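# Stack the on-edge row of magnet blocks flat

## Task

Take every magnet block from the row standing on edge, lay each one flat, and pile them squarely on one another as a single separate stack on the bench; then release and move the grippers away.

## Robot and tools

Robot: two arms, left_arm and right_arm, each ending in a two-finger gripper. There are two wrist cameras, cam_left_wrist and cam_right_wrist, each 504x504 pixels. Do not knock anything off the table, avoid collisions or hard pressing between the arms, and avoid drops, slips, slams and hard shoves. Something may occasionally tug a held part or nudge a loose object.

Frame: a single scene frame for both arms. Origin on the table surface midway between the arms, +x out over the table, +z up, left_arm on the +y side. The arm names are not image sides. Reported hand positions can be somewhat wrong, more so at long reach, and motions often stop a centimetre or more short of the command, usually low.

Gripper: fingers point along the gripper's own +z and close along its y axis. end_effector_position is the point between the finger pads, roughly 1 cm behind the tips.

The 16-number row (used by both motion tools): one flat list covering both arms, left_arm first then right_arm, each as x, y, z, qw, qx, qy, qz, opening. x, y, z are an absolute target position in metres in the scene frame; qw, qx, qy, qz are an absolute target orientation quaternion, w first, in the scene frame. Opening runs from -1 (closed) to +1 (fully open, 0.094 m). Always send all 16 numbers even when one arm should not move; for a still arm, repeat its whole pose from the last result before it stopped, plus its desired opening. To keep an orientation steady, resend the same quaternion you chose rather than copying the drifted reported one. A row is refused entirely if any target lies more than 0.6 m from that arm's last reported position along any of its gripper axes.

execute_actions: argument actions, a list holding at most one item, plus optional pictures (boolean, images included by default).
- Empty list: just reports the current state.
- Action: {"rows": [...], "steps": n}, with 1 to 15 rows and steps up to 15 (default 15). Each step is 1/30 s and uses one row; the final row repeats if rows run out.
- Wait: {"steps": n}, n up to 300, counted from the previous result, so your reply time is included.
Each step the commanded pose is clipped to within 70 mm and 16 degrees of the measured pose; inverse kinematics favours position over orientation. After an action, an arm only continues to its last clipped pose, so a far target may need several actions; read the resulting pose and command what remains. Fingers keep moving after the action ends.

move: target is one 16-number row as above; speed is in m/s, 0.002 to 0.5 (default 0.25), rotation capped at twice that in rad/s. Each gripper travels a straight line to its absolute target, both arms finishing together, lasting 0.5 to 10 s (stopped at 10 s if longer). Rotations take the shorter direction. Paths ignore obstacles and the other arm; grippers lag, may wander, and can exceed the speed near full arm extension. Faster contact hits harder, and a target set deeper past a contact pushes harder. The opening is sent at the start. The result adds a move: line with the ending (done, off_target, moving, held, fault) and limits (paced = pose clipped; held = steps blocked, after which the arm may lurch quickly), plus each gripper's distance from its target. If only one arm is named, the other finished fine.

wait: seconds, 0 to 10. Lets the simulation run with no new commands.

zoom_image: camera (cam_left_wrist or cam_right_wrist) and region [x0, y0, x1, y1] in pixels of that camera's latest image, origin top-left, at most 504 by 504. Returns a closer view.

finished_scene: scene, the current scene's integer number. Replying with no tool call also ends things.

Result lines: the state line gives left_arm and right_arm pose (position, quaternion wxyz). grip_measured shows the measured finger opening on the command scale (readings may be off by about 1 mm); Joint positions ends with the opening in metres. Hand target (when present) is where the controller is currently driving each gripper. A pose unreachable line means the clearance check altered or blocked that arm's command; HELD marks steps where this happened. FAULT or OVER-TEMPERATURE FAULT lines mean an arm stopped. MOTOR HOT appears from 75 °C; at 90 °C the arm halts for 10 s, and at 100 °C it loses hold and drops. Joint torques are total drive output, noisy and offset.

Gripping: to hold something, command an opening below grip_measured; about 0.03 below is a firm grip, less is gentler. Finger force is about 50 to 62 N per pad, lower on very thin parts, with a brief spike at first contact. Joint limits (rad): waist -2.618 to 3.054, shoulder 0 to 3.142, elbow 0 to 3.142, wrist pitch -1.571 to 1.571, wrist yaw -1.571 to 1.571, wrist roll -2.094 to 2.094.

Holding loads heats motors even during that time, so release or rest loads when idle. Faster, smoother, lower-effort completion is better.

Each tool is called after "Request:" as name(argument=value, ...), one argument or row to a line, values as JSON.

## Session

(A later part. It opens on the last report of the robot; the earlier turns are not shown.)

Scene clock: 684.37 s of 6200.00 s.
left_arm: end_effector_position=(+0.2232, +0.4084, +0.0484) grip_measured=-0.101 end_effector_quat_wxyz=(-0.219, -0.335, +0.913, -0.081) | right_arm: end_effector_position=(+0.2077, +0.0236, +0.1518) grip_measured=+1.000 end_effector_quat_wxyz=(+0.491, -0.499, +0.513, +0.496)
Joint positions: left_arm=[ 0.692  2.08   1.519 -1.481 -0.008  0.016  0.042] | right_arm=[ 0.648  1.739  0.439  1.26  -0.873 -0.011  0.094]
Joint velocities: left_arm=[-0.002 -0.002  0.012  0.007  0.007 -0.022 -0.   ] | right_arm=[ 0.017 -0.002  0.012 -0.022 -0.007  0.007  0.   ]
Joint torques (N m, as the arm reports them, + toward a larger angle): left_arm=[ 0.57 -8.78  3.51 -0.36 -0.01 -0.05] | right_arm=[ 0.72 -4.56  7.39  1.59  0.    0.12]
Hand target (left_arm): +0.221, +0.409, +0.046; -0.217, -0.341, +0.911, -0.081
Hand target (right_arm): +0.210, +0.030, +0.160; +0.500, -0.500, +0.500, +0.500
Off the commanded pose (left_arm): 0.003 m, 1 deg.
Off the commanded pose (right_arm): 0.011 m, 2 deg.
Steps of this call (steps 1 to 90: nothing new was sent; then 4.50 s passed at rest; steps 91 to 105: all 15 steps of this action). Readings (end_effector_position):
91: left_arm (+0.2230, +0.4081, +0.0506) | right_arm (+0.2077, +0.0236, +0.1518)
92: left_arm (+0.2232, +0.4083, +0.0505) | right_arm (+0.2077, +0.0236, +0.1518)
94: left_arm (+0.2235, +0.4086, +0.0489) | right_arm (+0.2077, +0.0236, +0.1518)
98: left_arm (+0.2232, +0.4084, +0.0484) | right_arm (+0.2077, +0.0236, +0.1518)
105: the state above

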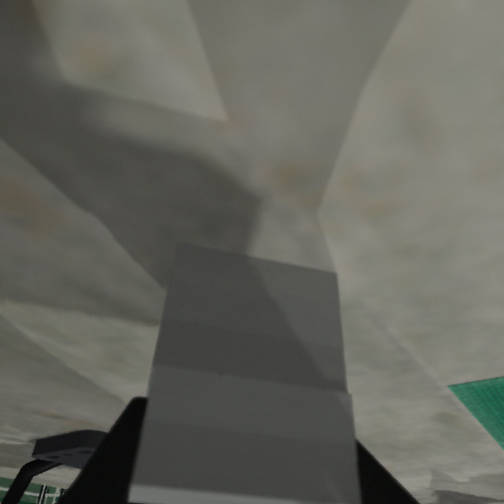

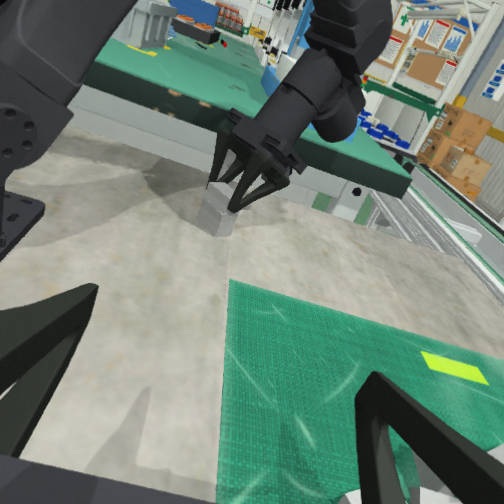

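Request:
execute_actions(
  actions=[
    {"rows": [[0.2215,0.409,0.047,-0.2163,-0.3407,0.9114,-0.0809,-0.14, 0.21,0.03,0.16,0.5,-0.5,0.5,0.5,1],[0.2215,0.409,0.047,-0.2163,-0.3407,0.9114,-0.0809,-0.125, 0.21,0.03,0.16,0.5,-0.5,0.5,0.5,1],[0.2215,0.409,0.047,-0.2163,-0.3407,0.9114,-0.0809,-0.11, 0.21,0.03,0.16,0.5,-0.5,0.5,0.5,1],[0.2215,0.409,0.047,-0.2163,-0.3407,0.9114,-0.0809,-0.10, 0.21,0.03,0.16,0.5,-0.5,0.5,0.5,1],[0.2215,0.409,0.047,-0.2163,-0.3407,0.9114,-0.0809,-0.09, 0.21,0.03,0.16,0.5,-0.5,0.5,0.5,1],[0.2215,0.409,0.047,-0.2163,-0.3407,0.9114,-0.0809,-0.08, 0.21,0.03,0.16,0.5,-0.5,0.5,0.5,1],[0.2215,0.409,0.047,-0.2163,-0.3407,0.9114,-0.0809,-0.06, 0.21,0.03,0.16,0.5,-0.5,0.5,0.5,1],[0.2215,0.409,0.047,-0.2163,-0.3407,0.9114,-0.0809,-0.03, 0.21,0.03,0.16,0.5,-0.5,0.5,0.5,1],[0.2215,0.409,0.047,-0.2163,-0.3407,0.9114,-0.0809,0.02, 0.21,0.03,0.16,0.5,-0.5,0.5,0.5,1],[0.2215,0.409,0.047,-0.2163,-0.3407,0.9114,-0.0809,0.09, 0.21,0.03,0.16,0.5,-0.5,0.5,0.5,1],[0.2215,0.409,0.047,-0.2163,-0.3407,0.9114,-0.0809,0.17, 0.21,0.03,0.16,0.5,-0.5,0.5,0.5,1],[0.2215,0.409,0.047,-0.2163,-0.3407,0.9114,-0.0809,0.25, 0.21,0.03,0.16,0.5,-0.5,0.5,0.5,1],[0.2215,0.409,0.047,-0.2163,-0.3407,0.9114,-0.0809,0.30, 0.21,0.03,0.16,0.5,-0.5,0.5,0.5,1]], "steps": 15},
  ],
  pictures=true,
)

Request:
move(
  target=[0.225,0.412,0.135,-0.1683,-0.3445,0.9214,-0.0629,0.30, 0.21,0.03,0.16,0.5,-0.5,0.5,0.5,1],
  speed=0.1,
)

Request:
zoom_image(
  camera="cam_right_wrist",
  region=[170,140,280,250],
)

Scene clock: 693.33 s of 6200.00 s.
left_arm: end_effector_position=(+0.2217, +0.4071, +0.0471) grip_measured=+0.297 end_effector_quat_wxyz=(-0.222, -0.335, +0.912, -0.082) | right_arm: end_effector_position=(+0.2077, +0.0236, +0.1518) grip_measured=+1.000 end_effector_quat_wxyz=(+0.491, -0.499, +0.513, +0.496)
Joint positions: left_arm=[ 0.692  2.08   1.511 -1.479 -0.008  0.016  0.061] | right_arm=[ 0.648  1.739  0.439  1.26  -0.873 -0.011  0.094]
Joint velocities: left_arm=[ 0.002 -0.022 -0.007  0.051 -0.007 -0.007  0.003] | right_arm=[-0.012 -0.017 -0.007  0.022  0.037 -0.007  0.   ]
Joint torques (N m, as the arm reports them, + toward a larger angle): left_arm=[ 0.67 -9.01  4.35 -0.44  0.   -0.06] | right_arm=[ 0.69 -4.64  7.39  1.61  0.01  0.13]
Hand target (left_arm): +0.221, +0.409, +0.047; -0.216, -0.341, +0.911, -0.081
Hand target (right_arm): +0.210, +0.030, +0.160; +0.500, -0.500, +0.500, +0.500
Off the commanded pose (left_arm): 0.002 m, 1 deg.
Off the commanded pose (right_arm): 0.011 m, 2 deg.
Steps of this call (steps 1 to 90: nothing new was sent; then 5.47 s passed at rest; steps 91 to 105: all 15 steps of this action). Readings (end_effector_position):
91: left_arm (+0.2232, +0.4084, +0.0484) | right_arm (+0.2077, +0.0236, +0.1518)
92: left_arm (+0.2232, +0.4084, +0.0484) | right_arm (+0.2077, +0.0236, +0.1518)
94: left_arm (+0.2232, +0.4084, +0.0484) | right_arm (+0.2077, +0.0236, +0.1518)
98: left_arm (+0.2229, +0.4082, +0.0480) | right_arm (+0.2077, +0.0236, +0.1518)
105: the state above

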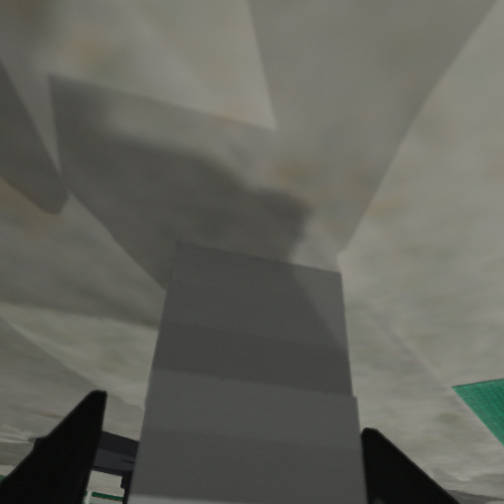

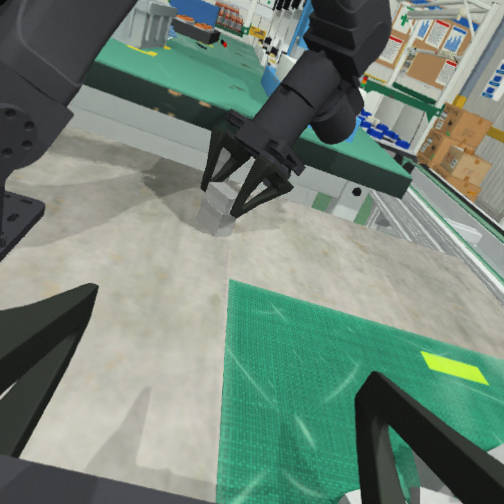

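Scene clock: 694.80 s of 6200.00 s.
left_arm: end_effector_position=(+0.2230, +0.4082, +0.1232) grip_measured=+0.298 end_effector_quat_wxyz=(-0.135, -0.341, +0.929, -0.048) | right_arm: end_effector_position=(+0.2077, +0.0236, +0.1518) grip_measured=+1.000 end_effector_quat_wxyz=(+0.491, -0.499, +0.513, +0.496)
Joint positions: left_arm=[ 0.692  1.853  1.57  -1.576 -0.008  0.016  0.061] | right_arm=[ 0.648  1.739  0.439  1.26  -0.873 -0.011  0.094]
Joint velocities: left_arm=[-0.017 -0.027  0.007 -0.037 -0.022 -0.081 -0.   ] | right_arm=[-0.002 -0.012 -0.017  0.007 -0.051  0.022  0.   ]
Joint torques (N m, as the arm reports them, + toward a larger angle): left_arm=[ 0.6  -8.89  7.56 -0.34  0.04 -0.07] | right_arm=[ 0.75 -4.6   7.4   1.62 -0.01  0.11]
Hand target (left_arm): +0.225, +0.412, +0.134; -0.117, -0.348, +0.929, -0.044
Hand target (right_arm): +0.210, +0.030, +0.160; +0.500, -0.500, +0.500, +0.500
Off the commanded pose (left_arm): 0.013 m, 4 deg.
Off the commanded pose (right_arm): 0.011 m, 2 deg.
joint sent to its limit (left arm) — the command would take joint 4 (wrist pitch) past its lower limit, so that joint was sent only as far as its limit.
move: off_target (left_arm, right_arm)

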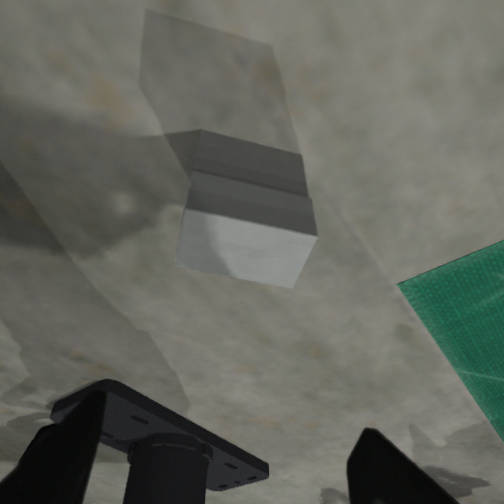

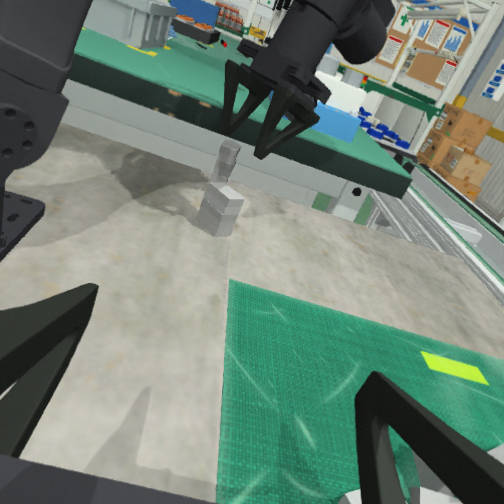

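Region (170, 140, 280, 250) of cam_right_wrist's 504x504 image, scaled by 4.582, with more detail than that image has.

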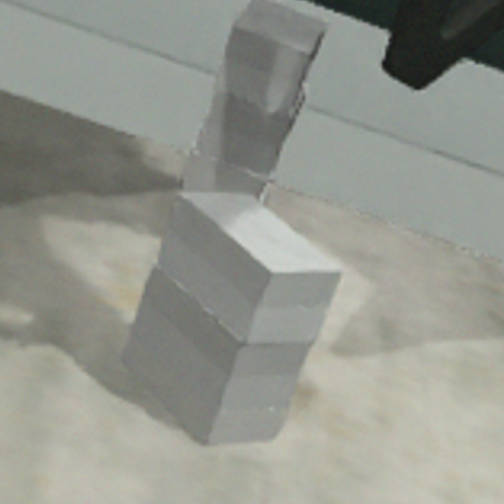

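Request:
execute_actions(
  actions=[],
)

Scene clock: 700.30 s of 6200.00 s.
left_arm: end_effector_position=(+0.2230, +0.4082, +0.1232) grip_measured=+0.298 end_effector_quat_wxyz=(-0.135, -0.341, +0.929, -0.048) | right_arm: end_effector_position=(+0.2077, +0.0236, +0.1518) grip_measured=+1.000 end_effector_quat_wxyz=(+0.491, -0.499, +0.513, +0.496)
Joint positions: left_arm=[ 0.692  1.853  1.57  -1.576 -0.008  0.016  0.061] | right_arm=[ 0.648  1.739  0.439  1.26  -0.873 -0.011  0.094]
Joint velocities: left_arm=[ 0.002 -0.007 -0.002 -0.007 -0.081  0.007 -0.001] | right_arm=[ 0.017 -0.012 -0.002 -0.022  0.037 -0.081  0.   ]
Joint torques (N m, as the arm reports them, + toward a larger angle): left_arm=[ 0.62 -8.93  7.52 -0.31  0.02 -0.08] | right_arm=[ 0.71 -4.59  7.37  1.59 -0.01  0.12]
Hand target (left_arm): +0.225, +0.412, +0.134; -0.117, -0.348, +0.929, -0.044
Hand target (right_arm): +0.210, +0.030, +0.160; +0.500, -0.500, +0.500, +0.500
Off the commanded pose (left_arm): 0.013 m, 4 deg.
Off the commanded pose (right_arm): 0.011 m, 2 deg.
Steps of this call (steps 1 to 90: nothing new was sent; then 2.50 s passed at rest). Readings (end_effector_position):
1: left_arm (+0.2230, +0.4082, +0.1232) | right_arm (+0.2077, +0.0236, +0.1518)
2: left_arm (+0.2230, +0.4082, +0.1232) | right_arm (+0.2077, +0.0236, +0.1518)
4: left_arm (+0.2230, +0.4082, +0.1232) | right_arm (+0.2077, +0.0236, +0.1518)
8: left_arm (+0.2230, +0.4082, +0.1232) | right_arm (+0.2077, +0.0236, +0.1518)
90: the state above

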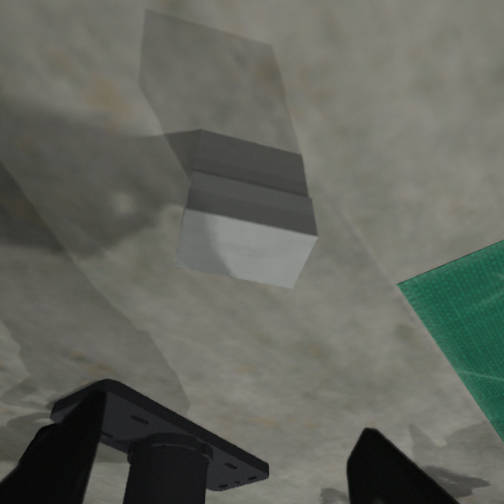

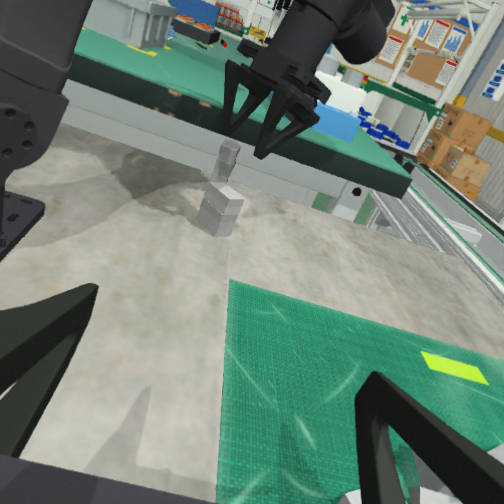

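Request:
zoom_image(
  camera="cam_right_wrist",
  region=[170, 130, 280, 250],
)

Request:
zoom_image(
  camera="cam_left_wrist",
  region=[150, 110, 340, 300],
)

Region (170, 130, 280, 250) of cam_right_wrist's 504x504 image, scaled by 4.200, with more detail than that image has; it fills the left 462 columns of this view, and the rest is white.

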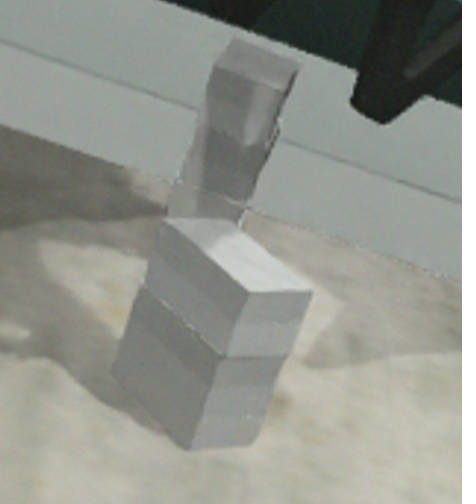

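Region (150, 110, 340, 300) of cam_left_wrist's 504x504 image, scaled by 2.653, with more detail than that image has.

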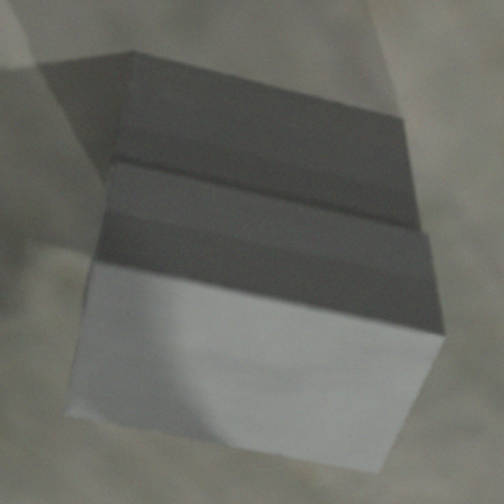

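Request:
move(
  target=[0.22,0.28,0.2,0,-0.135,0.991,0,1,0.15,-0.36,0.2,0.22,0,0.975,0,1],
  speed=0.25,
)

Scene clock: 725.07 s of 6200.00 s.
left_arm: end_effector_position=(+0.2244, +0.2832, +0.1955) grip_measured=+1.000 end_effector_quat_wxyz=(+0.009, -0.139, +0.990, +0.001) | right_arm: end_effector_position=(+0.1507, -0.3544, +0.1891) grip_measured=+1.000 end_effector_quat_wxyz=(+0.215, +0.001, +0.977, +0.004)
Joint positions: left_arm=[ 0.241  1.367  1.395 -1.58   0.    -0.009  0.094] | right_arm=[-0.543  0.753  0.994 -1.43  -0.209 -0.458  0.094]
Joint velocities: left_arm=[ 0.007  0.012 -0.007  0.051 -0.051 -0.007  0.   ] | right_arm=[-0.002 -0.002  0.007  0.007 -0.037 -0.066  0.   ]
Joint torques (N m, as the arm reports them, + toward a larger angle): left_arm=[-1.15 -5.2   5.38  0.23 -0.05 -0.06] | right_arm=[-0.85  2.05  9.29  0.72 -0.16 -0.05]
Hand target (left_arm): +0.221, +0.280, +0.200; +0.017, -0.137, +0.990, +0.004
Hand target (right_arm): +0.153, -0.357, +0.197; +0.220, +0.001, +0.975, +0.001
Off the commanded pose (left_arm): 0.007 m, 1 deg.
Off the commanded pose (right_arm): 0.012 m, 1 deg.
joint sent to its limit (left arm) — the command would take joint 4 (wrist pitch) past its lower limit, so that joint was sent only as far as its limit.
After step 90, 17.57 s passed at rest.
move: off_target (right_arm)

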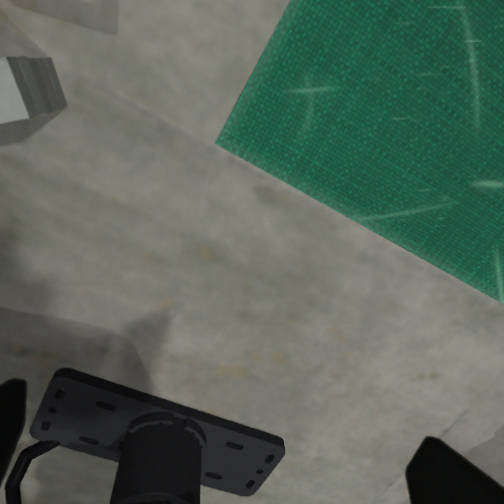

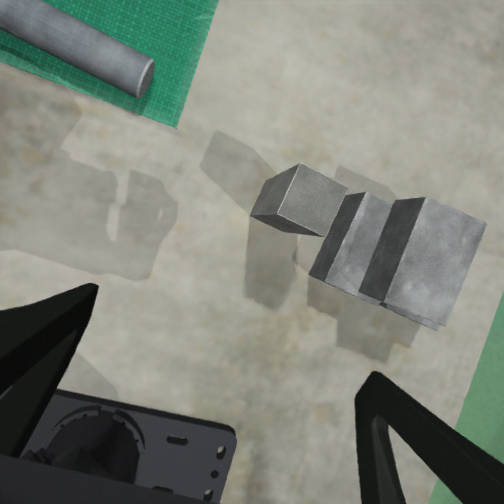

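Request:
finished_scene(
  scene=2,
)

The scene is finished: the task was done.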